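## Task

Fourteen cylinders carry hidden colours on their bottom faces, forming seven matching pairs. Reveal them two per turn: flip two; if their colours match, leave both colour-up; if not, flip both back colour-down before touching any other cylinder. Continue until all fourteen stand colour-up, then release everything. Lifting or tipping a cylinder already counts as flipping it, even if it is put straight back. A flipped cylinder may return colour-down only after it and the other cylinder flipped in the same turn have both stood colour-up on the table at the same moment; breaking this fails the task. A cylinder from an earlier matched pair cannot act as that partner. At the end no gripper may hold a loose object, the two grippers may not hold one between them, and the robot may carry no more than one fifth of any cylinder's weight; results that only the robot keeps in place do not count. A cylinder may topple onto the table if no part of the robot touches it as it lands. Nothing may be put or knocked off the table.

## Robot and tools

Robot: two arms, left_arm and right_arm, mounted on opposite sides of the table; left_arm's base is on the +y side. The names do not refer to image sides. Each has a parallel gripper whose fingers extend along the gripper's own +x axis and close along its y axis. The reported end_effector_position sits between the finger pads, roughly 3 to 4 cm behind the tips.

World frame (used in results): origin at the table centre, +z up, table surface at z = +0.020 m. Result state lines give, per arm, the gripper position in metres, orientation as quaternion wxyz, and linear/angular velocities. Printed positions can be off, more so at long reach. Hand target lines show the pose the controller is currently driving toward. A pose unreachable line means a clearance check altered or blocked the named arm's command.

The 14-number row: used by both motion tools. Always one flat row covering both arms: left_arm dx, dy, dz, rx, ry, rz, opening, then right_arm in the same 7-slot order. Every value lies in [-1, 1]. dx to rz are an offset, not an absolute pose, expressed in that gripper's own axes and measured from its measured pose at the start of the action (for a call's first action, the pose in the latest result in this scene). Scale: 1.0 equals 0.6 m of travel or 180 degrees of turn. rx, ry, rz form a single rotation vector. The opening value is absolute, not an offset: +1 is fully open (0.088 m); empty fingers touch at about -0.80, and values down to -1 squeeze no further. Closing from fully open needs at least about 0.5 s.

execute_actions(actions): a list of actions; each action is a table of up to 15 rows, each row applied for one 1/30 s step. If fewer than 15 rows are given, the last one is repeated to fill 15 steps. All rows in one action are offsets from the same starting pose, not chained. An empty list simply returns state and images. Per control step the command is clipped to within 70 mm and 16 degrees of the measured pose, so large offsets need several actions; after an action the arm continues at most to its last clipped pose. Results also list positions at some steps; HELD plus an arm label means part of that arm's row was held back.

move(target, speed, blocking): target is one 14-number row as above, offsets from the pose in the latest result that shows one. Both grippers travel straight toward their targets, finishing together, in 0.5 to 10 s (cut off at 10 s). speed is m/s per arm path, 0.002 to 0.5, default 0.25; rotation rate up to twice that value in rad/s. Openings are sent at the start. Paths do not avoid obstacles or the other arm, and grippers can lag, drift or overshoot the speed, especially near full extension. Faster contact and targets set deeper past contact push harder. The result adds a move: line: done, off_target, moving, held or fault, with limits (paced = pose clipped; held = some steps blocked, after which the arm may speed up) and each gripper's distance to its target. An ending naming one arm means the other finished fine. blocking=false returns after 0.5 s while motion continues; then use wait(0) to check, or stop, before sending further actions or moves.

wait(seconds): 0 to 10; arms keep their last command; returns early if a running move ends. stop(): brakes a running move, needing some stopping distance; fingers keep moving. zoom_image(camera, region): camera is cam_left_wrist or cam_right_wrist (both 504x504), region [x0, y0, x1, y1] pixels from the top-left, at most 504 by 504. Useful for reading the colours under cylinders. finished_scene(scene): ends scene 1 or 2 irreversibly and reports success; give the number of the current scene. Calibration for both wrist cameras (K, distortion, T_world_to_cam) is supplied and may be slightly off.

Gripping: grip_measured reports finger opening on the command scale; to hold something, keep commanding a value clearly below it (lower means firmer). Readings may be off by about 1 mm. Each finger pad manages roughly 34 N; fast closes can hit harder.

Cautions: joint friction can leave the gripper short of target or tilted, and tiny moves may not happen; check pose after each move and correct tilt. For an arm meant to stay still, send the offset back to its wanted pose in the first call and zeros afterwards, always with its desired opening. Avoid arm-to-arm collisions (mounts count). Contact torque reaching a joint's load limit (waist 18, shoulder 22.3, elbow 22.2, wrist pitch 5.86, wrist yaw 5.84, wrist roll 5.48 N m, held weight included) freezes that arm 10 s and skips the rest of the call. Sustained loads heat motors: MOTOR HOT warns from 50 °C; at 95 °C an OVER-TEMPERATURE FAULT holds the arm and it may go limp if it doesn't cool. Avoid drops, slams, hard pushes and anything falling off the table; objects may occasionally be nudged by outside disturbances. Release all cylinders and move clear before ending a scene.

Each tool is called after "Emit:" as a command line: name --argument value for each argument, lists and objects as JSON in quotes; but a table of rows of numbers goes row by row, as --pt "numbers of a row", without its own name.

## Session

Emit:
execute_actions --actions '[]'

Scene clock: 0.00 s.
left_arm: end_effector_position=(-0.0571, +0.1896, +0.3195) grip_measured=+0.854 end_effector_quat_wxyz=(-0.257, +0.677, -0.555, -0.409) end_effector_velocity=(+0.003, +0.001, -0.000) end_effector_angular_velocity=(+0.000, -0.016, +0.015) | right_arm: end_effector_position=(-0.0425, -0.1617, +0.4088) grip_measured=+0.846 end_effector_quat_wxyz=(+0.564, +0.026, -0.013, +0.826) end_effector_velocity=(+0.003, +0.001, -0.002) end_effector_angular_velocity=(+0.001, -0.023, -0.016)
Joint positions: left_arm=[-0.177  1.411  1.292 -0.918 -0.225  2.582  0.081] | right_arm=[0.005 0.844 0.647 0.254 0.001 0.008 0.08 ]
Joint velocities: left_arm=[-0.002 -0.002 -0.002 -0.007 -0.022 -0.007 -0.   ] | right_arm=[-0.007 -0.002 -0.002 -0.007  0.007 -0.022 -0.   ]
Joint torques (N m, as the arm reports them, + toward a larger angle): no reading
Heat: left arm: hottest shoulder 32 °C (+0.0 °C/min); right arm: hottest shoulder 31 °C (+0.0 °C/min).
Hand target (left_arm): -0.057, +0.190, +0.320; -0.257, +0.677, -0.555, -0.409
Hand target (right_arm): -0.043, -0.162, +0.409; +0.564, +0.026, -0.013, +0.826
camera_calibration (this result's frames):
cam_left_wrist: T_world_to_cam=[[0.96541, 0.251562, -0.0685525, 0.0354385], [0.209752, -0.593136, 0.777299, -0.0950137], [0.154878, -0.764791, -0.625385, 0.430516], [0, 0, 0, 1]] pos_world=[-0.0809609, 0.263984, 0.345522]
cam_right_wrist: T_world_to_cam=[[0.920298, 0.391214, -0.00149593, 0.122088], [0.0947977, -0.22671, -0.969338, 0.397595], [-0.379558, 0.891938, -0.245727, 0.310936], [0, 0, 0, 1]] pos_world=[-0.0320299, -0.23496, 0.461992]

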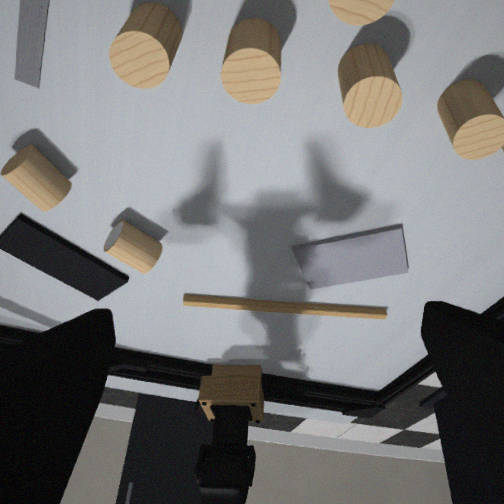

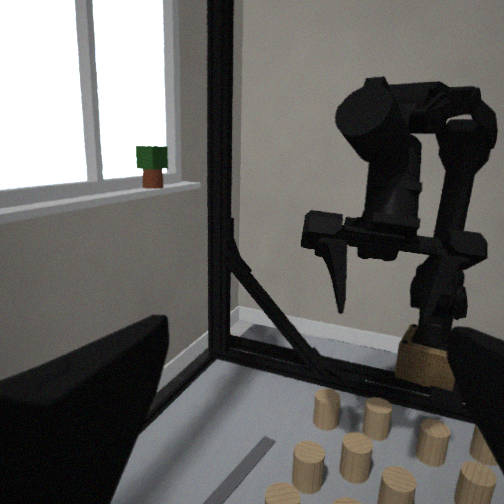

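Emit:
move --target '[0,0,0,-0.3967,-0.1309,-0.1456,0.5,0,0,0,0,0.018,-0.118,0.6]' --speed 0.3

Emit:
move --target '[0,0,0,0,0,0,0.5,0.1,-0.1,0,0,0.2,0,0.6]' --speed 0.3

Scene clock: 6.00 s.
left_arm: end_effector_position=(-0.0567, +0.1912, +0.3190) grip_measured=+0.500 end_effector_quat_wxyz=(+0.013, +0.706, -0.017, -0.708) end_effector_velocity=(+0.003, +0.002, -0.001) end_effector_angular_velocity=(+0.010, -0.009, +0.025) | right_arm: end_effector_position=(-0.0410, -0.1624, +0.4053) grip_measured=+0.600 end_effector_quat_wxyz=(+0.706, +0.002, +0.006, +0.708) end_effector_velocity=(-0.001, +0.001, -0.003) end_effector_angular_velocity=(-0.010, -0.030, +0.005)
Joint positions: left_arm=[-0.081  1.821  1.855 -1.562 -0.007  1.338  0.064] | right_arm=[0.303 0.925 0.715 0.202 0.668 0.016 0.068]
Joint velocities: left_arm=[ 0.002 -0.002 -0.007 -0.007 -0.007 -0.022 -0.   ] | right_arm=[-0.002  0.002 -0.002 -0.007 -0.007 -0.022  0.   ]
Joint torques (N m, as the arm reports them, + toward a larger angle): left_arm=[ 0.18 -5.82  7.06  0.09  0.27 -0.08] | right_arm=[ 0.18 -2.34  9.03  1.45  0.1   0.17]
Heat: left arm: hottest shoulder 33 °C (+10.0 °C/min); right arm: hottest shoulder 31 °C (+0.0 °C/min).
Hand target (left_arm): -0.057, +0.189, +0.319; +0.015, +0.704, -0.014, -0.710
Hand target (right_arm): -0.042, -0.162, +0.409; +0.706, +0.006, +0.008, +0.708
Off the commanded pose (left_arm): 0.002 m, 2 deg.
Off the commanded pose (right_arm): 0.004 m, 0 deg.
joint sent to its limit (left arm) — the command would take joint 4 (wrist pitch) past its lower limit, so that joint was sent only as far as its limit.
move: done
camera_calibration (this result's frames):
cam_left_wrist: T_world_to_cam=[[0.0263528, 0.999598, -0.0105049, -0.180183], [0.947424, -0.0216223, 0.31925, -0.0150682], [0.318895, -0.0183657, -0.947612, 0.400667], [0, 0, 0, 1]] pos_world=[-0.108746, 0.187143, 0.382594]
cam_right_wrist: T_world_to_cam=[[0.999463, 0.0321119, -0.00656051, 0.0678985], [0.00358356, -0.306034, -0.952014, 0.370201], [-0.0325787, 0.951479, -0.305984, 0.359561], [0, 0, 0, 1]] pos_world=[-0.0574746, -0.231001, 0.462902]

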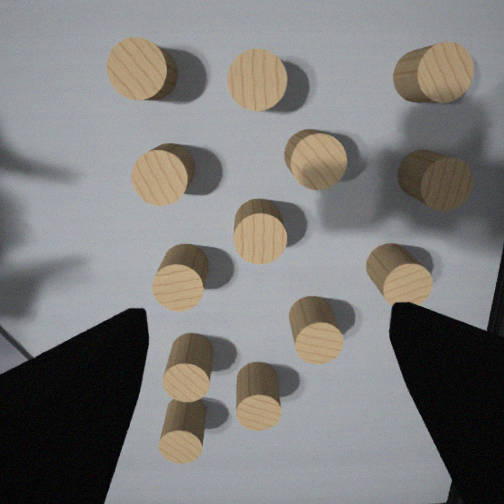

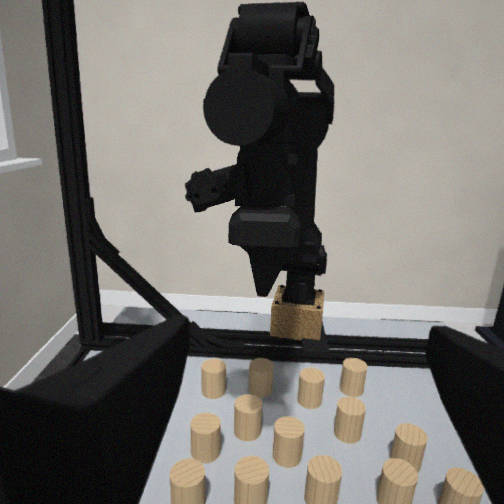

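Scene clock: 7.57 s.
left_arm: end_effector_position=(-0.0567, +0.1912, +0.3190) grip_measured=+0.500 end_effector_quat_wxyz=(+0.014, +0.706, -0.017, -0.708) end_effector_velocity=(-0.002, +0.007, -0.001) end_effector_angular_velocity=(+0.028, +0.001, -0.000) | right_arm: end_effector_position=(+0.0182, -0.1044, +0.4038) grip_measured=+0.600 end_effector_quat_wxyz=(+0.673, -0.215, +0.223, +0.672) end_effector_velocity=(+0.002, -0.002, -0.002) end_effector_angular_velocity=(-0.029, +0.001, +0.010)
Joint positions: left_arm=[-0.081  1.821  1.855 -1.562 -0.007  1.338  0.063] | right_arm=[-0.138  1.285  1.416 -0.775  0.184  0.149  0.068]
Joint velocities: left_arm=[-0.007 -0.002 -0.007 -0.022  0.007 -0.007 -0.   ] | right_arm=[-0.012  0.007  0.017 -0.037 -0.022 -0.007 -0.   ]
Joint torques (N m, as the arm reports them, + toward a larger angle): left_arm=[-0.01 -6.53  5.96  0.3   0.02  0.01] | right_arm=[-0.21 -3.83  8.28  1.43 -0.06 -0.18]
Heat: left arm: hottest shoulder 33 °C (+7.9 °C/min); right arm: hottest shoulder 31 °C (+0.0 °C/min).
Hand target (left_arm): -0.057, +0.191, +0.319; +0.014, +0.706, -0.017, -0.708
Hand target (right_arm): +0.018, -0.102, +0.405; +0.672, -0.217, +0.222, +0.672
Off the commanded pose (left_arm): 0.000 m, 0 deg.
Off the commanded pose (right_arm): 0.002 m, 1 deg.
move: done
camera_calibration (this result's frames):
cam_left_wrist: T_world_to_cam=[[0.0259716, 0.999607, -0.0105041, -0.180207], [0.947437, -0.0212616, 0.319235, -0.0151314], [0.318886, -0.018243, -0.947617, 0.400644], [0, 0, 0, 1]] pos_world=[-0.108744, 0.187123, 0.382595]
cam_right_wrist: T_world_to_cam=[[0.999507, 0.021087, -0.023248, 0.0124498], [0.00318227, -0.80496, -0.59332, 0.189337], [-0.031225, 0.592954, -0.804631, 0.469753], [0, 0, 0, 1]] pos_world=[0.00162184, -0.126396, 0.490605]

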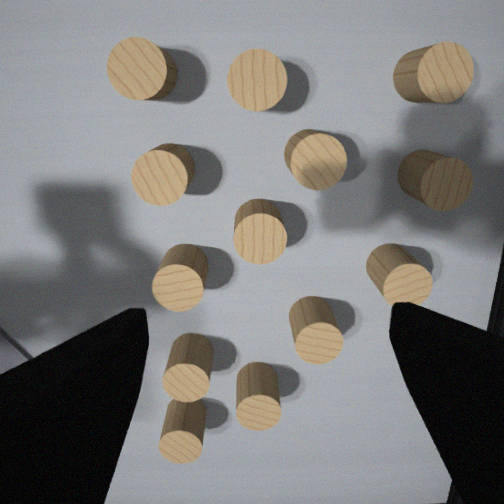

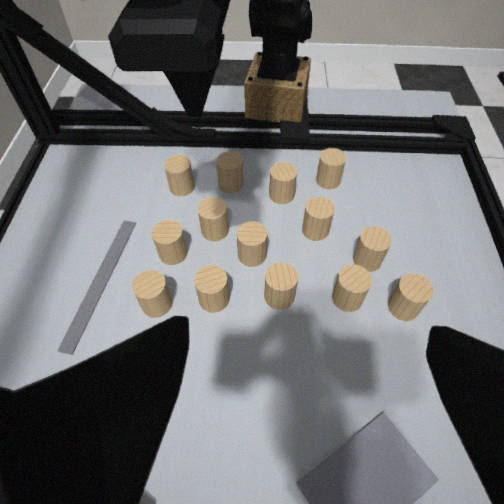

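Emit:
move --target '[0.28,0.105,-0.131,0,0,-0.013,0.5,0.148,0.007,-0.164,0,-0.2,0,1]' --speed 0.3

Scene clock: 18.17 s.
left_arm: end_effector_position=(+0.0224, +0.1216, +0.1570) grip_measured=+0.500 end_effector_quat_wxyz=(+0.002, +0.709, -0.004, -0.705) end_effector_velocity=(+0.000, +0.003, -0.003) end_effector_angular_velocity=(+0.017, -0.007, +0.020) | right_arm: end_effector_position=(+0.0139, -0.0902, +0.2805) grip_measured=+1.000 end_effector_quat_wxyz=(+0.707, +0.015, +0.003, +0.707) end_effector_velocity=(-0.000, -0.000, -0.003) end_effector_angular_velocity=(+0.007, -0.006, +0.005)
Joint positions: left_arm=[ 0.156  2.098  1.592 -1.057 -0.005  1.573  0.063] | right_arm=[-0.102  1.372  0.391  0.998  0.266  0.02   0.088]
Joint velocities: left_arm=[-0.002  0.007 -0.002 -0.007 -0.007 -0.022 -0.   ] | right_arm=[-0.002  0.017 -0.012  0.037 -0.007 -0.007  0.   ]
Joint torques (N m, as the arm reports them, + toward a larger angle): left_arm=[ 0.04 -7.42  6.    0.4   0.23  0.11] | right_arm=[ 0.3  -3.63  4.02  1.99  0.11 -0.2 ]
Heat: left arm: hottest shoulder 35 °C (+9.9 °C/min); right arm: hottest elbow 33 °C (+6.6 °C/min).
Hand target (left_arm): +0.022, +0.121, +0.154; -0.000, +0.707, -0.003, -0.707
Hand target (right_arm): +0.014, -0.092, +0.272; +0.707, +0.004, +0.005, +0.707
Off the commanded pose (left_arm): 0.004 m, 1 deg.
Off the commanded pose (right_arm): 0.009 m, 1 deg.
move: off_target (right_arm)
camera_calibration (this result's frames):
cam_left_wrist: T_world_to_cam=[[0.0243959, 0.999403, 0.024454, -0.119844], [0.944828, -0.0310427, 0.326092, -0.0396364], [0.326656, 0.0151495, -0.945022, 0.216048], [0, 0, 0, 1]] pos_world=[-0.0302, 0.115269, 0.220025]
cam_right_wrist: T_world_to_cam=[[0.999388, 0.0293951, -0.0189498, 0.0132046], [-0.00980887, -0.284499, -0.958626, 0.277261], [-0.0335701, 0.958226, -0.284037, 0.248974], [0, 0, 0, 1]] pos_world=[-0.00211888, -0.16008, 0.336758]

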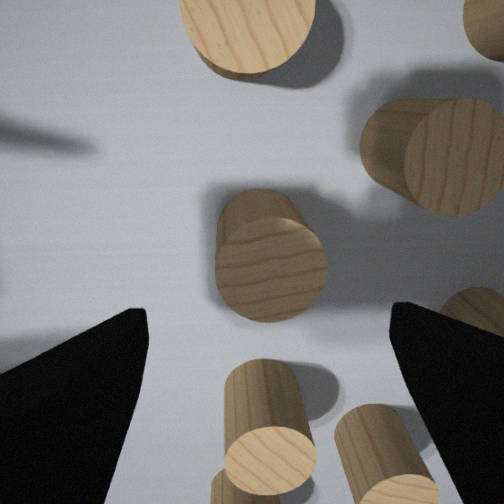

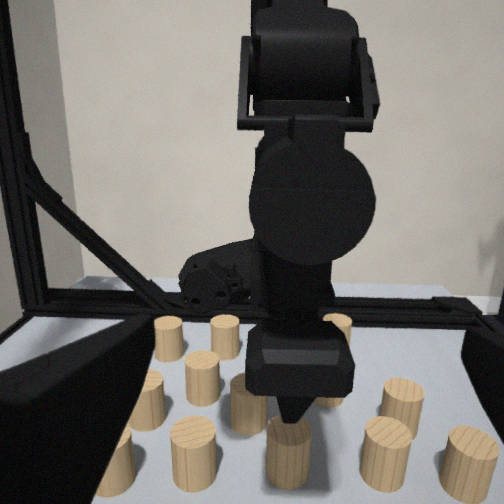

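Emit:
move --target '[0.148,-0.005,-0.004,0,0,0,0.5,0,0,0,0,0,0,1]' --speed 0.08

Emit:
execute_actions --actions '[[[0,0,0,0,0,0,-0.3,0,0,0,0,0,0,1]],[[0,0,0,0,0,0,-0.3,0,0,0,0,0,0,1]]]'

Emit:
move --target '[-0.12,0,0,0,0,0,-0.3,0,0,0,0,0,0,1]' --speed 0.15

Emit:
move --target '[-0.228,0.175,0.018,0,0,0.5,-0.3,0,0,0,0,0,0,1]' --speed 0.3

Scene clock: 23.03 s.
left_arm: end_effector_position=(+0.0248, +0.1224, +0.0725) grip_measured=+0.500 end_effector_quat_wxyz=(+0.005, +0.709, -0.007, -0.705) end_effector_velocity=(-0.002, +0.002, +0.000) end_effector_angular_velocity=(+0.007, +0.007, -0.010) | right_arm: end_effector_position=(+0.0139, -0.0903, +0.2799) grip_measured=+1.000 end_effector_quat_wxyz=(+0.707, +0.014, +0.003, +0.707) end_effector_velocity=(+0.002, -0.001, -0.004) end_effector_angular_velocity=(-0.012, -0.011, -0.000)
Joint positions: left_arm=[ 0.163  2.218  1.422 -0.758 -0.005  1.578  0.063] | right_arm=[-0.102  1.374  0.39   1.     0.266  0.019  0.088]
Joint velocities: left_arm=[-0.002 -0.002 -0.002 -0.007  0.007  0.007 -0.   ] | right_arm=[-0.007 -0.002 -0.007 -0.007 -0.007 -0.007  0.   ]
Joint torques (N m, as the arm reports them, + toward a larger angle): left_arm=[ 0.16 -7.52  4.53  0.43  0.03  0.12] | right_arm=[ 0.05 -4.93  5.9   1.62  0.01  0.01]
Heat: left arm: hottest shoulder 36 °C (+10.4 °C/min); right arm: hottest elbow 33 °C (+5.2 °C/min).
Hand target (left_arm): +0.026, +0.124, +0.068; +0.002, +0.709, -0.004, -0.705
Hand target (right_arm): +0.014, -0.090, +0.280; +0.707, +0.014, +0.003, +0.707
Off the commanded pose (left_arm): 0.005 m, 1 deg.
Off the commanded pose (right_arm): 0.001 m, 0 deg.
move: done
camera_calibration (this result's frames):
cam_left_wrist: T_world_to_cam=[[0.0232499, 0.999612, 0.0153301, -0.117946], [0.944833, -0.0269821, 0.326438, -0.0148629], [0.326725, 0.0068947, -0.945094, 0.136383], [0, 0, 0, 1]] pos_world=[-0.0277744, 0.116559, 0.135554]
cam_right_wrist: T_world_to_cam=[[0.999405, 0.0293758, -0.0180979, 0.0129479], [-0.00898502, -0.284852, -0.95853, 0.276658], [-0.0333128, 0.958121, -0.284418, 0.248935], [0, 0, 0, 1]] pos_world=[-0.00216173, -0.160084, 0.33622]

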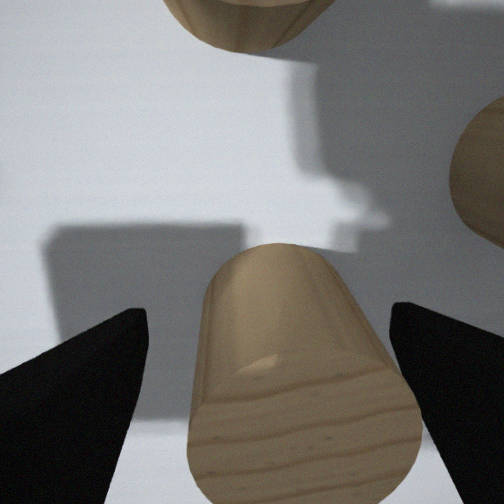

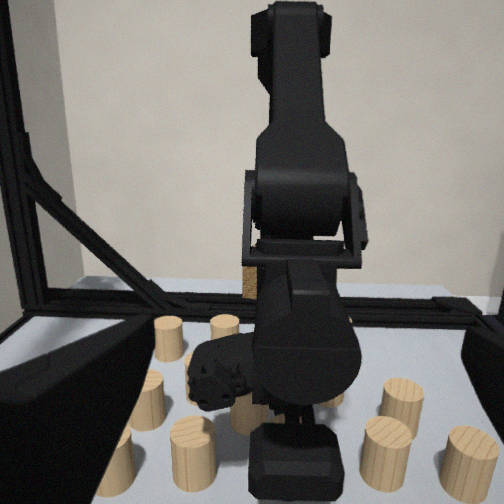

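Scene clock: 24.03 s.
left_arm: end_effector_position=(+0.0248, +0.1227, +0.0725) grip_measured=+0.038 end_effector_quat_wxyz=(+0.005, +0.709, -0.006, -0.705) end_effector_velocity=(+0.002, +0.004, +0.001) end_effector_angular_velocity=(+0.017, -0.022, +0.005) | right_arm: end_effector_position=(+0.0139, -0.0903, +0.2799) grip_measured=+1.000 end_effector_quat_wxyz=(+0.707, +0.014, +0.003, +0.707) end_effector_velocity=(-0.000, -0.000, -0.005) end_effector_angular_velocity=(-0.021, +0.001, +0.005)
Joint positions: left_arm=[ 0.163  2.218  1.422 -0.759 -0.005  1.578  0.041] | right_arm=[-0.102  1.374  0.39   1.     0.266  0.019  0.088]
Joint velocities: left_arm=[-0.002 -0.002  0.002 -0.022 -0.022 -0.007 -0.   ] | right_arm=[-0.002 -0.002 -0.002 -0.022 -0.007  0.007  0.   ]
Joint torques (N m, as the arm reports them, + toward a larger angle): left_arm=[ 0.02 -8.45  5.16  0.23  0.04  0.01] | right_arm=[ 0.06 -4.81  5.69  1.82  0.   -0.01]
Heat: left arm: hottest shoulder 36 °C (+10.0 °C/min); right arm: hottest elbow 33 °C (+5.0 °C/min).
Hand target (left_arm): +0.025, +0.123, +0.072; +0.005, +0.709, -0.006, -0.705
Hand target (right_arm): +0.014, -0.090, +0.280; +0.707, +0.014, +0.003, +0.707
Off the commanded pose (left_arm): 0.000 m, 0 deg.
Off the commanded pose (right_arm): 0.000 m, 0 deg.
Step readings (end_effector_position; steps 1 to 15: 1st action; 16 to 30: 2nd action):
0: left_arm (+0.0248, +0.1224, +0.0725) | right_arm (+0.0139, -0.0903, +0.2799)
1: left_arm (+0.0248, +0.1224, +0.0725) | right_arm (+0.0139, -0.0903, +0.2799)
2: left_arm (+0.0248, +0.1224, +0.0725) | right_arm (+0.0139, -0.0903, +0.2799)
4: left_arm (+0.0248, +0.1227, +0.0725) | right_arm (+0.0139, -0.0903, +0.2799)
8: left_arm (+0.0248, +0.1227, +0.0725) | right_arm (+0.0139, -0.0903, +0.2799)
15: left_arm (+0.0248, +0.1227, +0.0725) | right_arm (+0.0139, -0.0903, +0.2799)
16: left_arm (+0.0248, +0.1227, +0.0725) | right_arm (+0.0139, -0.0903, +0.2799)
17: left_arm (+0.0248, +0.1227, +0.0725) | right_arm (+0.0139, -0.0903, +0.2799)
19: left_arm (+0.0248, +0.1227, +0.0725) | right_arm (+0.0139, -0.0903, +0.2799)
23: left_arm (+0.0248, +0.1227, +0.0725) | right_arm (+0.0139, -0.0903, +0.2799)
30: end_effector_position above
camera_calibration (this result's frames):
cam_left_wrist: T_world_to_cam=[[0.0232501, 0.999588, 0.0168551, -0.118386], [0.944836, -0.0274802, 0.326388, -0.0147857], [0.326717, 0.00833679, -0.945085, 0.136198], [0, 0, 0, 1]] pos_world=[-0.0277757, 0.116795, 0.13554]
cam_right_wrist: T_world_to_cam=[[0.999405, 0.0293758, -0.0180979, 0.0129479], [-0.00898502, -0.284852, -0.95853, 0.276658], [-0.0333128, 0.958121, -0.284418, 0.248935], [0, 0, 0, 1]] pos_world=[-0.00216173, -0.160084, 0.33622]

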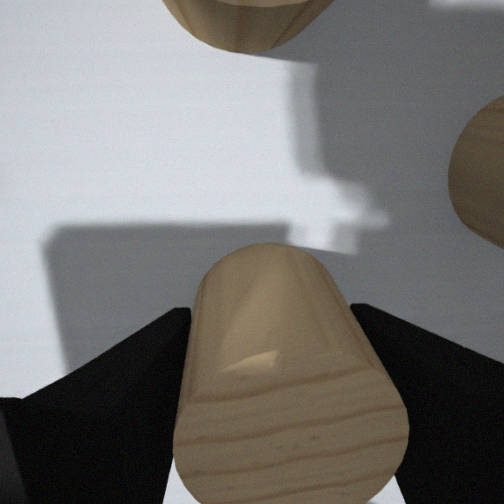

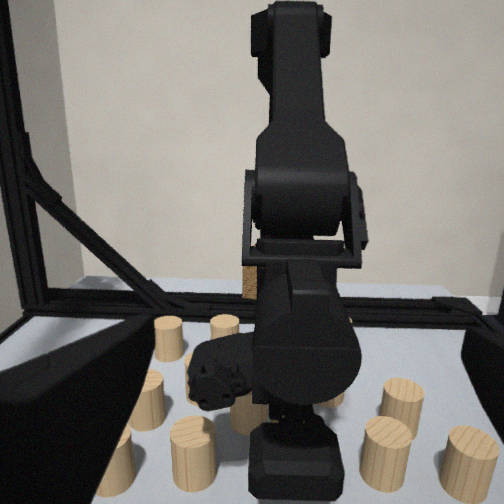

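Scene clock: 24.97 s.
left_arm: end_effector_position=(+0.0248, +0.1270, +0.1365) grip_measured=+0.037 end_effector_quat_wxyz=(-0.002, +0.709, +0.001, -0.705) end_effector_velocity=(+0.000, +0.001, +0.006) end_effector_angular_velocity=(+0.003, -0.007, -0.010) | right_arm: end_effector_position=(+0.0139, -0.0902, +0.2801) grip_measured=+1.000 end_effector_quat_wxyz=(+0.707, +0.014, +0.003, +0.707) end_effector_velocity=(-0.002, -0.001, +0.001) end_effector_angular_velocity=(+0.007, -0.006, +0.010)
Joint positions: left_arm=[ 0.163  2.112  1.53  -0.993 -0.005  1.578  0.041] | right_arm=[-0.102  1.374  0.39   1.     0.266  0.019  0.088]
Joint velocities: left_arm=[-0.002 -0.007  0.012 -0.022 -0.007  0.007 -0.   ] | right_arm=[ 0.002 -0.002 -0.002  0.007 -0.007 -0.007  0.   ]
Joint torques (N m, as the arm reports them, + toward a larger angle): left_arm=[-0.31 -9.54  6.73 -0.03  0.06 -0.08] | right_arm=[ 0.   -4.77  5.77  1.83  0.    0.  ]
Heat: left arm: hottest shoulder 36 °C (+9.6 °C/min); right arm: hottest elbow 33 °C (+4.8 °C/min).
Hand target (left_arm): +0.024, +0.123, +0.144; +0.005, +0.709, -0.006, -0.705
Hand target (right_arm): +0.014, -0.090, +0.280; +0.707, +0.014, +0.003, +0.707
Off the commanded pose (left_arm): 0.009 m, 1 deg.
Off the commanded pose (right_arm): 0.000 m, 0 deg.
move: off_target (left_arm)
camera_calibration (this result's frames):
cam_left_wrist: T_world_to_cam=[[0.0232533, 0.999028, 0.0374382, -0.126454], [0.944874, -0.0341961, 0.325643, -0.0345921], [0.326606, 0.0278022, -0.944751, 0.194173], [0, 0, 0, 1]] pos_world=[-0.0277925, 0.11975, 0.199444]
cam_right_wrist: T_world_to_cam=[[0.999403, 0.0293824, -0.0181874, 0.0129913], [-0.00908118, -0.284499, -0.958633, 0.276883], [-0.0333413, 0.958226, -0.284062, 0.248829], [0, 0, 0, 1]] pos_world=[-0.00217285, -0.160043, 0.336348]

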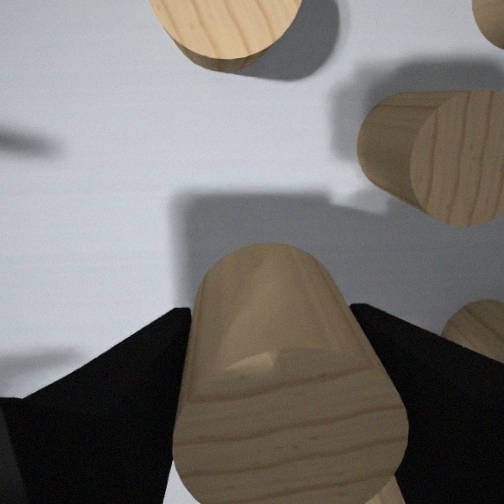

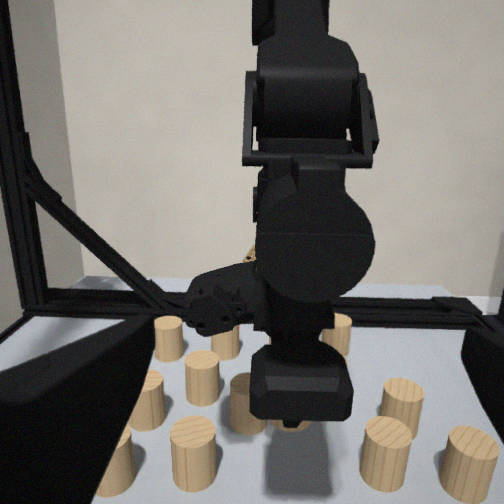

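Scene clock: 28.13 s.
left_arm: end_effector_position=(+0.0126, +0.0230, +0.2739) grip_measured=+0.036 end_effector_quat_wxyz=(+0.493, +0.500, -0.503, -0.504) end_effector_velocity=(-0.003, -0.001, +0.002) end_effector_angular_velocity=(-0.017, -0.007, -0.000) | right_arm: end_effector_position=(+0.0139, -0.0902, +0.2801) grip_measured=+1.000 end_effector_quat_wxyz=(+0.707, +0.014, +0.003, +0.707) end_effector_velocity=(-0.002, -0.001, -0.007) end_effector_angular_velocity=(-0.026, -0.015, +0.010)
Joint positions: left_arm=[ 0.136  1.912  0.841  1.063 -0.008  1.576  0.041] | right_arm=[-0.102  1.374  0.39   1.     0.266  0.019  0.088]
Joint velocities: left_arm=[-0.007  0.007  0.002  0.022 -0.007  0.007 -0.   ] | right_arm=[ 0.002 -0.002 -0.007 -0.022 -0.007 -0.007  0.   ]
Joint torques (N m, as the arm reports them, + toward a larger angle): left_arm=[-0.21 -6.43  6.07  2.12 -0.19  0.03] | right_arm=[ 0.05 -4.8   5.77  1.83 -0.01  0.  ]
Heat: left arm: hottest shoulder 37 °C (+10.7 °C/min); right arm: hottest elbow 33 °C (+4.3 °C/min).
Hand target (left_arm): +0.012, +0.022, +0.273; +0.494, +0.501, -0.503, -0.501
Hand target (right_arm): +0.014, -0.090, +0.280; +0.707, +0.014, +0.003, +0.707
Off the commanded pose (left_arm): 0.002 m, 1 deg.
Off the commanded pose (right_arm): 0.000 m, 0 deg.
move: done
camera_calibration (this result's frames):
cam_left_wrist: T_world_to_cam=[[0.0277645, 0.0398649, -0.998819, 0.278423], [0.950433, 0.308508, 0.0387327, -0.000711353], [0.309687, -0.950386, -0.0293234, 0.102803], [0, 0, 0, 1]] pos_world=[-0.0388909, 0.0868224, 0.281136]
cam_right_wrist: T_world_to_cam=[[0.999403, 0.0293824, -0.0181874, 0.0129913], [-0.00908118, -0.284499, -0.958633, 0.276883], [-0.0333413, 0.958226, -0.284062, 0.248829], [0, 0, 0, 1]] pos_world=[-0.00217285, -0.160043, 0.336348]

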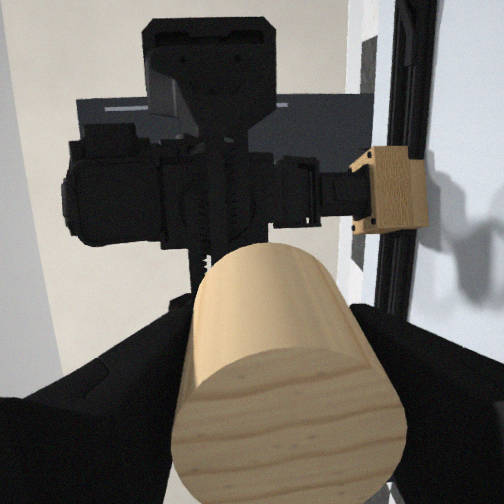

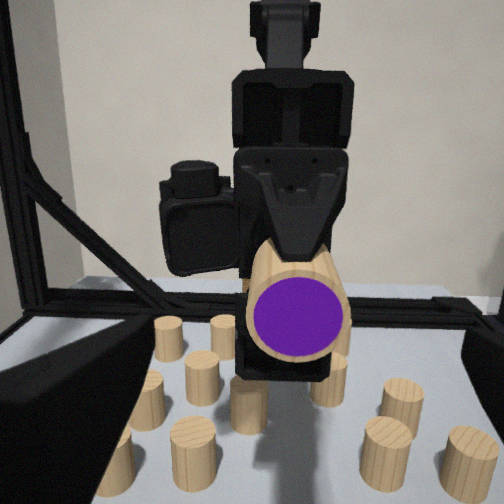

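Emit:
move --target '[0,0,0,0,0,0,-0.3,0.124,0,-0.016,0,0,0,1]' --speed 0.1

Scene clock: 31.00 s.
left_arm: end_effector_position=(+0.0126, +0.0229, +0.2736) grip_measured=+0.034 end_effector_quat_wxyz=(+0.493, +0.500, -0.503, -0.504) end_effector_velocity=(+0.002, +0.001, +0.001) end_effector_angular_velocity=(+0.003, +0.022, +0.010) | right_arm: end_effector_position=(+0.0136, -0.0192, +0.2723) grip_measured=+1.000 end_effector_quat_wxyz=(+0.707, +0.014, +0.002, +0.707) end_effector_velocity=(-0.001, +0.003, +0.002) end_effector_angular_velocity=(+0.002, -0.036, +0.004)
Joint positions: left_arm=[ 0.136  1.913  0.841  1.064 -0.008  1.577  0.041] | right_arm=[-0.165  1.679  0.633  1.063  0.204  0.02   0.088]
Joint velocities: left_arm=[ 0.002 -0.007 -0.002 -0.007 -0.007 -0.022  0.   ] | right_arm=[-0.002  0.002  0.012 -0.007 -0.007 -0.037  0.   ]
Joint torques (N m, as the arm reports them, + toward a larger angle): left_arm=[-0.04 -7.18  5.71  1.7  -0.01 -0.04] | right_arm=[-0.17 -5.48  6.91  1.96 -0.07  0.02]
Heat: left arm: hottest shoulder 37 °C (+9.7 °C/min); right arm: hottest elbow 33 °C (+3.9 °C/min).
Hand target (left_arm): +0.013, +0.023, +0.274; +0.493, +0.500, -0.503, -0.504
Hand target (right_arm): +0.014, -0.016, +0.272; +0.707, +0.014, +0.002, +0.707
Off the commanded pose (left_arm): 0.000 m, 0 deg.
Off the commanded pose (right_arm): 0.004 m, 0 deg.
move: done
camera_calibration (this result's frames):
cam_left_wrist: T_world_to_cam=[[0.0281536, 0.0402408, -0.998793, 0.278026], [0.950419, 0.30849, 0.039219, -0.000805875], [0.309696, -0.950376, -0.0295605, 0.102789], [0, 0, 0, 1]] pos_world=[-0.038895, 0.0867491, 0.280761]
cam_right_wrist: T_world_to_cam=[[0.999438, 0.028615, -0.0174572, 0.0108192], [-0.00859518, -0.284612, -0.958604, 0.289569], [-0.032399, 0.958216, -0.284206, 0.178596], [0, 0, 0, 1]] pos_world=[-0.0025379, -0.0890281, 0.328528]

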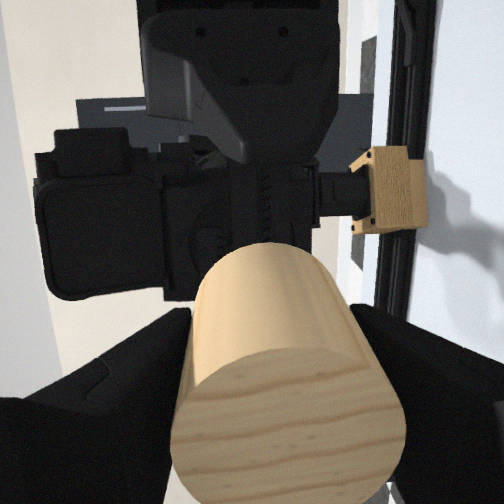

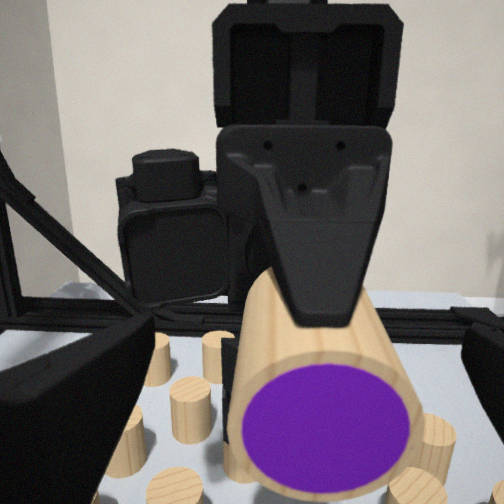

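Emit:
execute_actions --actions '[[[0,0,0,0,0,0,-0.3,0,0,-0.007,0,0,0,1]],[[0,0,0,0,0,0,-0.3,0,0,0,0,0,0,-0.3]],[[0,0,0,0,0,0,-0.3,0,0,0,0,0,0,-0.3]],[[0,0,0,0,0,0,0.5,0,0,0,0,0,0,-0.3]]]'

Emit:
move --target '[-0.1,0,0,0,0,0,0.5,-0.1,0,0,-0.006,0,0,-0.3]' --speed 0.15

Emit:
move --target '[-0.06,-0.19,0.125,0,0,-0.495,0.5,0.01,0.02,-0.197,0,0.505,0,-0.3]' --speed 0.3

Scene clock: 36.23 s.
left_arm: end_effector_position=(+0.0123, +0.0229, +0.2734) grip_measured=+0.493 end_effector_quat_wxyz=(+0.493, +0.500, -0.503, -0.504) end_effector_velocity=(+0.002, +0.001, -0.001) end_effector_angular_velocity=(+0.007, +0.007, +0.020) | right_arm: end_effector_position=(+0.0140, -0.0188, +0.2758) grip_measured=+0.023 end_effector_quat_wxyz=(+0.708, +0.021, -0.003, +0.706) end_effector_velocity=(+0.000, -0.001, -0.003) end_effector_angular_velocity=(-0.017, -0.026, +0.004)
Joint positions: left_arm=[ 0.135  1.913  0.841  1.064 -0.008  1.577  0.063] | right_arm=[-0.166  1.682  0.634  1.082  0.205  0.02   0.04 ]
Joint velocities: left_arm=[-0.002 -0.002 -0.002 -0.007 -0.022 -0.007  0.003] | right_arm=[-0.002 -0.007 -0.002 -0.022 -0.007 -0.022 -0.   ]
Joint torques (N m, as the arm reports them, + toward a larger angle): left_arm=[-0.01 -7.07  5.71  1.73 -0.01 -0.06] | right_arm=[ 0.06 -6.96  5.46  1.83  0.   -0.01]
Heat: left arm: hottest shoulder 38 °C (+9.9 °C/min); right arm: hottest elbow 33 °C (+3.3 °C/min).
Hand target (left_arm): +0.012, +0.023, +0.273; +0.493, +0.500, -0.503, -0.504
Hand target (right_arm): +0.014, -0.019, +0.276; +0.708, +0.021, -0.003, +0.706
Off the commanded pose (left_arm): 0.000 m, 0 deg.
Off the commanded pose (right_arm): 0.000 m, 0 deg.
Step readings (end_effector_position; steps 1 to 15: 1st action; 16 to 30: 2nd action; 31 to 45: 3rd action; 46 to 60: 4th action):
0: left_arm (+0.0126, +0.0229, +0.2735) | right_arm (+0.0135, -0.0189, +0.2721)
1: left_arm (+0.0126, +0.0229, +0.2735) | right_arm (+0.0135, -0.0189, +0.2729)
2: left_arm (+0.0126, +0.0229, +0.2735) | right_arm (+0.0134, -0.0188, +0.2735)
4: left_arm (+0.0126, +0.0229, +0.2735) | right_arm (+0.0135, -0.0188, +0.2747)
8: left_arm (+0.0126, +0.0229, +0.2735) | right_arm (+0.0135, -0.0189, +0.2755)
15: left_arm (+0.0126, +0.0229, +0.2735) | right_arm (+0.0135, -0.0189, +0.2758)
16: left_arm (+0.0126, +0.0229, +0.2735) | right_arm (+0.0135, -0.0189, +0.2758)
17: left_arm (+0.0126, +0.0229, +0.2733) | right_arm (+0.0135, -0.0189, +0.2758)
19: left_arm (+0.0126, +0.0229, +0.2733) | right_arm (+0.0135, -0.0189, +0.2758)
23: left_arm (+0.0126, +0.0229, +0.2733) | right_arm (+0.0135, -0.0189, +0.2758)
30: left_arm (+0.0123, +0.0229, +0.2733) | right_arm (+0.0140, -0.0188, +0.2758)
31: left_arm (+0.0123, +0.0229, +0.2733) | right_arm (+0.0140, -0.0188, +0.2758)
32: left_arm (+0.0123, +0.0229, +0.2733) | right_arm (+0.0140, -0.0188, +0.2758)
34: left_arm (+0.0123, +0.0229, +0.2733) | right_arm (+0.0140, -0.0188, +0.2758)
38: left_arm (+0.0123, +0.0229, +0.2733) | right_arm (+0.0140, -0.0188, +0.2758)
45: left_arm (+0.0123, +0.0229, +0.2733) | right_arm (+0.0140, -0.0188, +0.2758)
46: left_arm (+0.0123, +0.0229, +0.2733) | right_arm (+0.0140, -0.0188, +0.2758)
47: left_arm (+0.0123, +0.0229, +0.2733) | right_arm (+0.0140, -0.0188, +0.2758)
49: left_arm (+0.0123, +0.0229, +0.2734) | right_arm (+0.0140, -0.0188, +0.2758)
53: left_arm (+0.0123, +0.0229, +0.2734) | right_arm (+0.0140, -0.0188, +0.2758)
60: end_effector_position above
camera_calibration (this result's frames):
cam_left_wrist: T_world_to_cam=[[0.0281893, 0.0406003, -0.998778, 0.27784], [0.950654, 0.30775, 0.0393411, -0.000577273], [0.308971, -0.950601, -0.0299216, 0.102956], [0, 0, 0, 1]] pos_world=[-0.0390936, 0.0867669, 0.280603]
cam_right_wrist: T_world_to_cam=[[0.999422, 0.0270432, -0.0206062, 0.0112701], [-0.0126196, -0.26772, -0.963414, 0.294741], [-0.0315705, 0.963117, -0.267224, 0.174659], [0, 0, 0, 1]] pos_world=[-0.00203005, -0.0896136, 0.330863]

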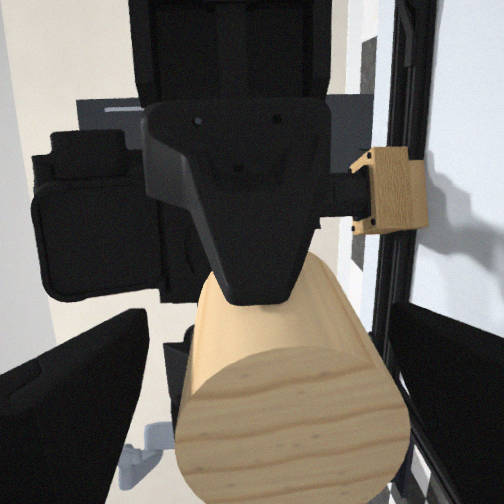

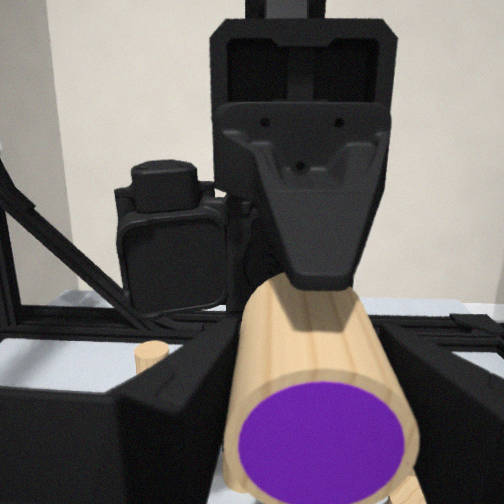

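Scene clock: 37.13 s.
left_arm: end_effector_position=(+0.0134, +0.0807, +0.2708) grip_measured=+0.500 end_effector_quat_wxyz=(+0.490, +0.502, -0.501, -0.506) end_effector_velocity=(+0.000, +0.003, -0.001) end_effector_angular_velocity=(+0.007, +0.007, +0.005) | right_arm: end_effector_position=(+0.0138, -0.0755, +0.2747) grip_measured=+0.023 end_effector_quat_wxyz=(+0.708, +0.018, -0.008, +0.706) end_effector_velocity=(+0.003, -0.003, -0.005) end_effector_angular_velocity=(-0.021, -0.013, -0.010)
Joint positions: left_arm=[ 0.135  1.742  0.596  1.128 -0.008  1.577  0.063] | right_arm=[-0.117  1.481  0.421  1.097  0.253  0.005  0.04 ]
Joint velocities: left_arm=[-0.002 -0.012 -0.012 -0.007 -0.007 -0.007 -0.   ] | right_arm=[-0.002 -0.012 -0.012 -0.022  0.007 -0.007 -0.   ]
Joint torques (N m, as the arm reports them, + toward a larger angle): left_arm=[-0.19 -6.81  4.81  2.   -0.09 -0.06] | right_arm=[ 0.16 -6.73  3.84  1.71  0.02 -0.18]
Heat: left arm: hottest shoulder 38 °C (+9.7 °C/min); right arm: hottest elbow 33 °C (+3.2 °C/min).
Hand target (left_arm): +0.013, +0.083, +0.274; +0.493, +0.500, -0.503, -0.504
Hand target (right_arm): +0.014, -0.079, +0.274; +0.708, +0.015, -0.009, +0.706
Off the commanded pose (left_arm): 0.004 m, 1 deg.
Off the commanded pose (right_arm): 0.003 m, 0 deg.
move: done
camera_calibration (this result's frames):
cam_left_wrist: T_world_to_cam=[[0.028404, 0.0497298, -0.998359, 0.27202], [0.950763, 0.307013, 0.0423426, -0.0200528], [0.308615, -0.950405, -0.0385608, 0.159871], [0, 0, 0, 1]] pos_world=[-0.0379995, 0.144571, 0.278587]
cam_right_wrist: T_world_to_cam=[[0.999587, 0.0273738, -0.00873539, 0.00978074], [-0.00115095, -0.265623, -0.964076, 0.278729], [-0.0287108, 0.963688, -0.265482, 0.228507], [0, 0, 0, 1]] pos_world=[-0.00289529, -0.14644, 0.329466]

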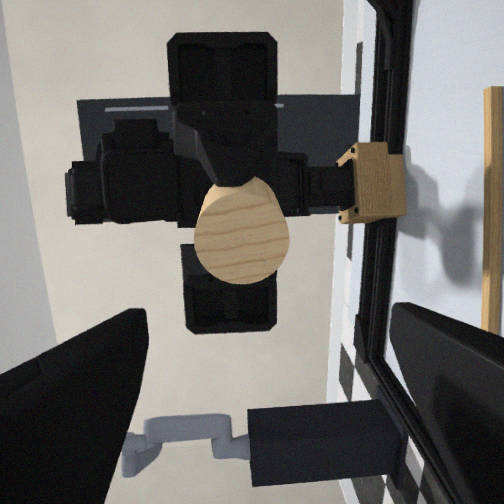

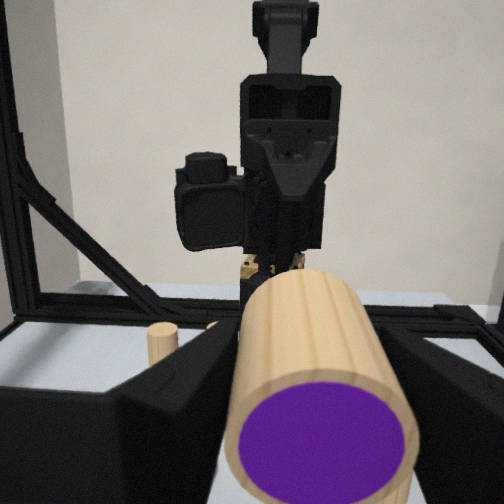

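Scene clock: 40.23 s.
left_arm: end_effector_position=(-0.0585, +0.1199, +0.1575) grip_measured=+0.500 end_effector_quat_wxyz=(-0.002, +0.709, -0.004, -0.705) end_effector_velocity=(-0.002, +0.002, +0.006) end_effector_angular_velocity=(+0.014, +0.005, -0.024) | right_arm: end_effector_position=(+0.0014, -0.0667, +0.1654) grip_measured=+0.024 end_effector_quat_wxyz=(+0.532, -0.463, +0.469, +0.532) end_effector_velocity=(-0.000, +0.001, -0.001) end_effector_angular_velocity=(+0.001, +0.007, +0.006)
Joint positions: left_arm=[-0.043  2.139  1.66  -1.089 -0.006  1.379  0.063] | right_arm=[-0.18   1.954  1.509 -0.994  0.019  0.192  0.04 ]
Joint velocities: left_arm=[-0.002 -0.002  0.022 -0.037  0.007  0.022 -0.   ] | right_arm=[-0.002  0.002 -0.002  0.007 -0.007 -0.007 -0.   ]
Joint torques (N m, as the arm reports them, + toward a larger angle): left_arm=[-0.3  -7.38  6.99 -0.03  0.23 -0.1 ] | right_arm=[ 0.1  -9.99  5.05  0.41  0.05 -0.02]
Heat: left arm: hottest shoulder 38 °C (+8.9 °C/min); right arm: hottest elbow 33 °C (+3.0 °C/min).
Hand target (left_arm): -0.061, +0.119, +0.156; -0.003, +0.707, -0.002, -0.707
Hand target (right_arm): +0.002, -0.068, +0.166; +0.532, -0.463, +0.468, +0.532
Off the commanded pose (left_arm): 0.002 m, 0 deg.
Off the commanded pose (right_arm): 0.009 m, 6 deg.
move: held (right_arm); limits=held; held on 14 of 93 steps (right_arm), including the last (right_arm)
pose unreachable (right arm): on one or more control steps of this call, first in action 0 (counted from 0), this arm could not follow its commanded pose, so it was not sent that pose on those steps. On the call's last step it was still not sent that pose. It may still have moved: this result reports where it is.
cause: the commanded pose would bring a part of the arm too close to another arm (a part of this arm just beyond joint 4 (wrist pitch) and a part of the other arm just beyond its joint 4 (wrist pitch)).
camera_calibration (this result's frames):
cam_left_wrist: T_world_to_cam=[[0.0297229, 0.999112, 0.0298594, -0.116715], [0.94452, -0.0378496, 0.326267, 0.0372936], [0.327108, 0.0185051, -0.944806, 0.242507], [0, 0, 0, 1]] pos_world=[-0.111081, 0.113535, 0.220439]
cam_right_wrist: T_world_to_cam=[[0.999401, 0.0034868, -0.0344272, 0.0236444], [0.00935361, -0.985095, 0.171759, -0.0602531], [-0.0333151, -0.171978, -0.984537, 0.233745], [0, 0, 0, 1]] pos_world=[-0.0152794, -0.0192384, 0.241294]

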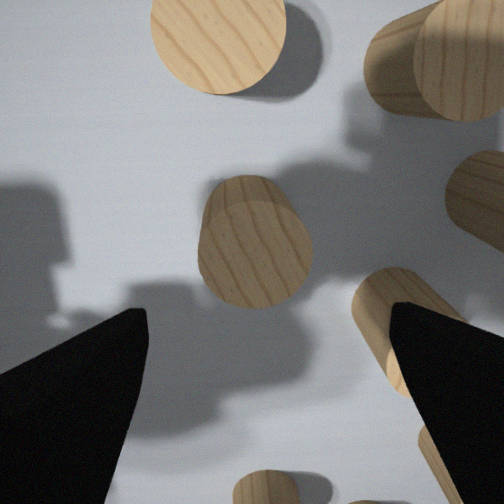

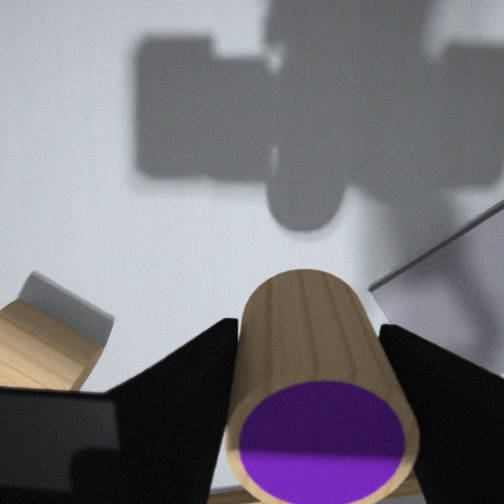

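Emit:
move --target '[0.146,0,0.006,0,0,0,0.5,0.01,0.035,-0.05,0,0.033,0,-0.3]' --speed 0.08

Emit:
move --target '[0,0,0,0,0,0,-0.3,0.135,0,0,0,0,0,-0.3]' --speed 0.08

Scene clock: 45.90 s.
left_arm: end_effector_position=(-0.0603, +0.1181, +0.0741) grip_measured=+0.500 end_effector_quat_wxyz=(+0.001, +0.708, -0.007, -0.706) end_effector_velocity=(-0.003, -0.004, +0.000) end_effector_angular_velocity=(-0.020, +0.012, +0.005) | right_arm: end_effector_position=(-0.0192, -0.0915, +0.1590) grip_measured=+0.025 end_effector_quat_wxyz=(+0.510, -0.487, +0.491, +0.512) end_effector_velocity=(+0.003, -0.004, -0.000) end_effector_angular_velocity=(-0.023, +0.001, +0.000)
Joint positions: left_arm=[-0.047  2.261  1.505 -0.805 -0.005  1.376  0.063] | right_arm=[-0.12   1.954  1.49  -1.062  0.005  0.25   0.04 ]
Joint velocities: left_arm=[-0.002 -0.002 -0.002  0.022  0.007 -0.007 -0.   ] | right_arm=[-0.007  0.002  0.002 -0.022 -0.007 -0.007 -0.   ]
Joint torques (N m, as the arm reports them, + toward a larger angle): left_arm=[-0.18 -7.89  4.77  0.44  0.02 -0.08] | right_arm=[ 0.26 -9.15  4.15  0.01 -0.09  0.16]
Heat: left arm: hottest shoulder 38 °C (+7.8 °C/min); right arm: hottest shoulder 34 °C (+3.9 °C/min).
Hand target (left_arm): -0.061, +0.120, +0.070; -0.002, +0.709, -0.004, -0.705
Hand target (right_arm): -0.020, -0.096, +0.156; +0.507, -0.490, +0.496, +0.507
Off the commanded pose (left_arm): 0.005 m, 1 deg.
Off the commanded pose (right_arm): 0.005 m, 1 deg.
move: done
camera_calibration (this result's frames):
cam_left_wrist: T_world_to_cam=[[0.0305426, 0.999307, 0.0212708, -0.111667], [0.945192, -0.0357968, 0.324547, 0.0661166], [0.325084, 0.0101925, -0.94563, 0.165298], [0, 0, 0, 1]] pos_world=[-0.112818, 0.112272, 0.137228]
cam_right_wrist: T_world_to_cam=[[0.999366, 0.0052909, -0.0352195, 0.0444008], [0.0141971, -0.966118, 0.257712, -0.0951981], [-0.0326627, -0.258048, -0.96558, 0.211636], [0, 0, 0, 1]] pos_world=[-0.0361085, -0.0375951, 0.230449]

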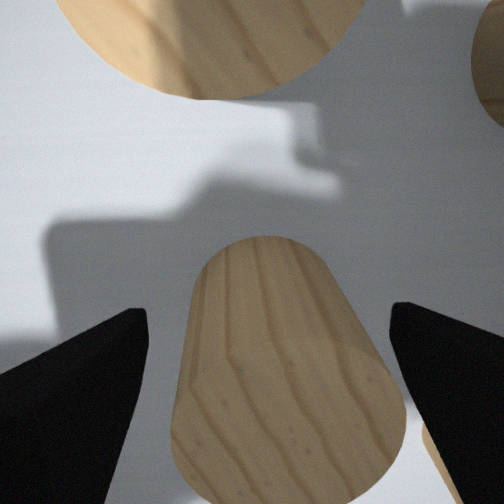

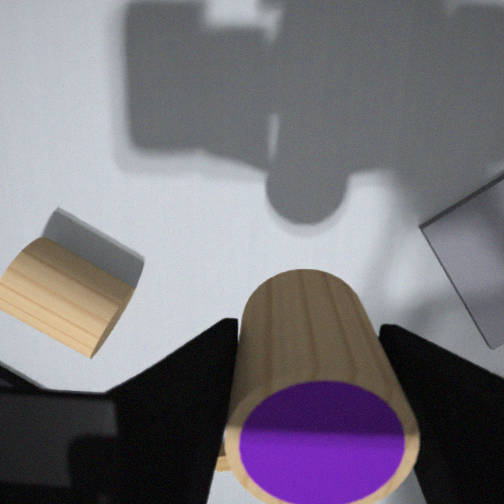

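Scene clock: 47.30 s.
left_arm: end_effector_position=(-0.0604, +0.1179, +0.0741) grip_measured=+0.036 end_effector_quat_wxyz=(+0.001, +0.708, -0.007, -0.706) end_effector_velocity=(+0.003, +0.003, +0.001) end_effector_angular_velocity=(+0.003, -0.023, +0.005) | right_arm: end_effector_position=(-0.0211, -0.0840, +0.0855) grip_measured=+0.025 end_effector_quat_wxyz=(+0.513, -0.480, +0.487, +0.519) end_effector_velocity=(+0.000, -0.002, +0.000) end_effector_angular_velocity=(-0.009, +0.005, +0.005)
Joint positions: left_arm=[-0.047  2.261  1.505 -0.804 -0.005  1.376  0.041] | right_arm=[-0.12   2.062  1.337 -0.779  0.005  0.25   0.04 ]
Joint velocities: left_arm=[-0.002 -0.007 -0.007 -0.007 -0.022 -0.007 -0.   ] | right_arm=[-0.002 -0.002 -0.002 -0.007 -0.007 -0.007 -0.   ]
Joint torques (N m, as the arm reports them, + toward a larger angle): left_arm=[-0.1  -8.6   5.31  0.23  0.06  0.  ] | right_arm=[-0.02 -8.23  3.83  0.38  0.   -0.03]
Heat: left arm: hottest shoulder 39 °C (+8.9 °C/min); right arm: hottest shoulder 34 °C (+3.8 °C/min).
Hand target (left_arm): -0.060, +0.118, +0.074; +0.001, +0.708, -0.007, -0.706
Hand target (right_arm): -0.020, -0.088, +0.078; +0.510, -0.487, +0.491, +0.512
Off the commanded pose (left_arm): 0.000 m, 0 deg.
Off the commanded pose (right_arm): 0.009 m, 1 deg.
move: off_target (right_arm)
camera_calibration (this result's frames):
cam_left_wrist: T_world_to_cam=[[0.0305458, 0.999323, 0.0205195, -0.111449], [0.945242, -0.0355544, 0.324428, 0.0661253], [0.324938, 0.00948595, -0.945688, 0.165391], [0, 0, 0, 1]] pos_world=[-0.112842, 0.112156, 0.137242]
cam_right_wrist: T_world_to_cam=[[0.999167, 0.00607334, -0.0403533, 0.0441686], [0.0154986, -0.971246, 0.237575, -0.0676976], [-0.0377501, -0.238003, -0.970531, 0.144548], [0, 0, 0, 1]] pos_world=[-0.0376259, -0.0316164, 0.158154]

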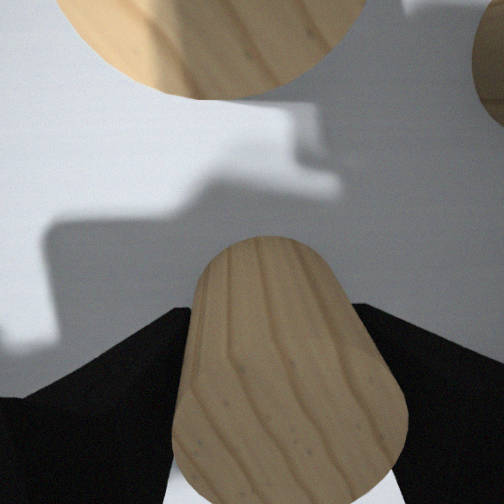

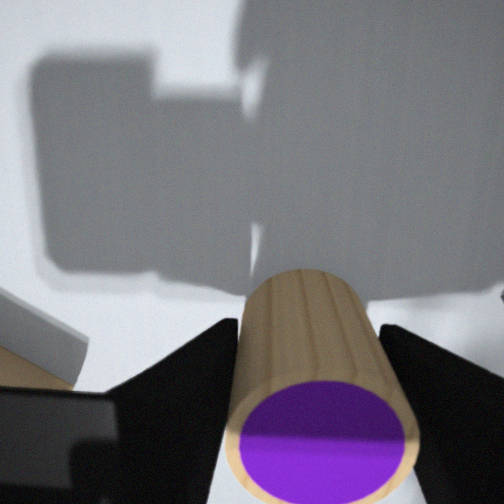

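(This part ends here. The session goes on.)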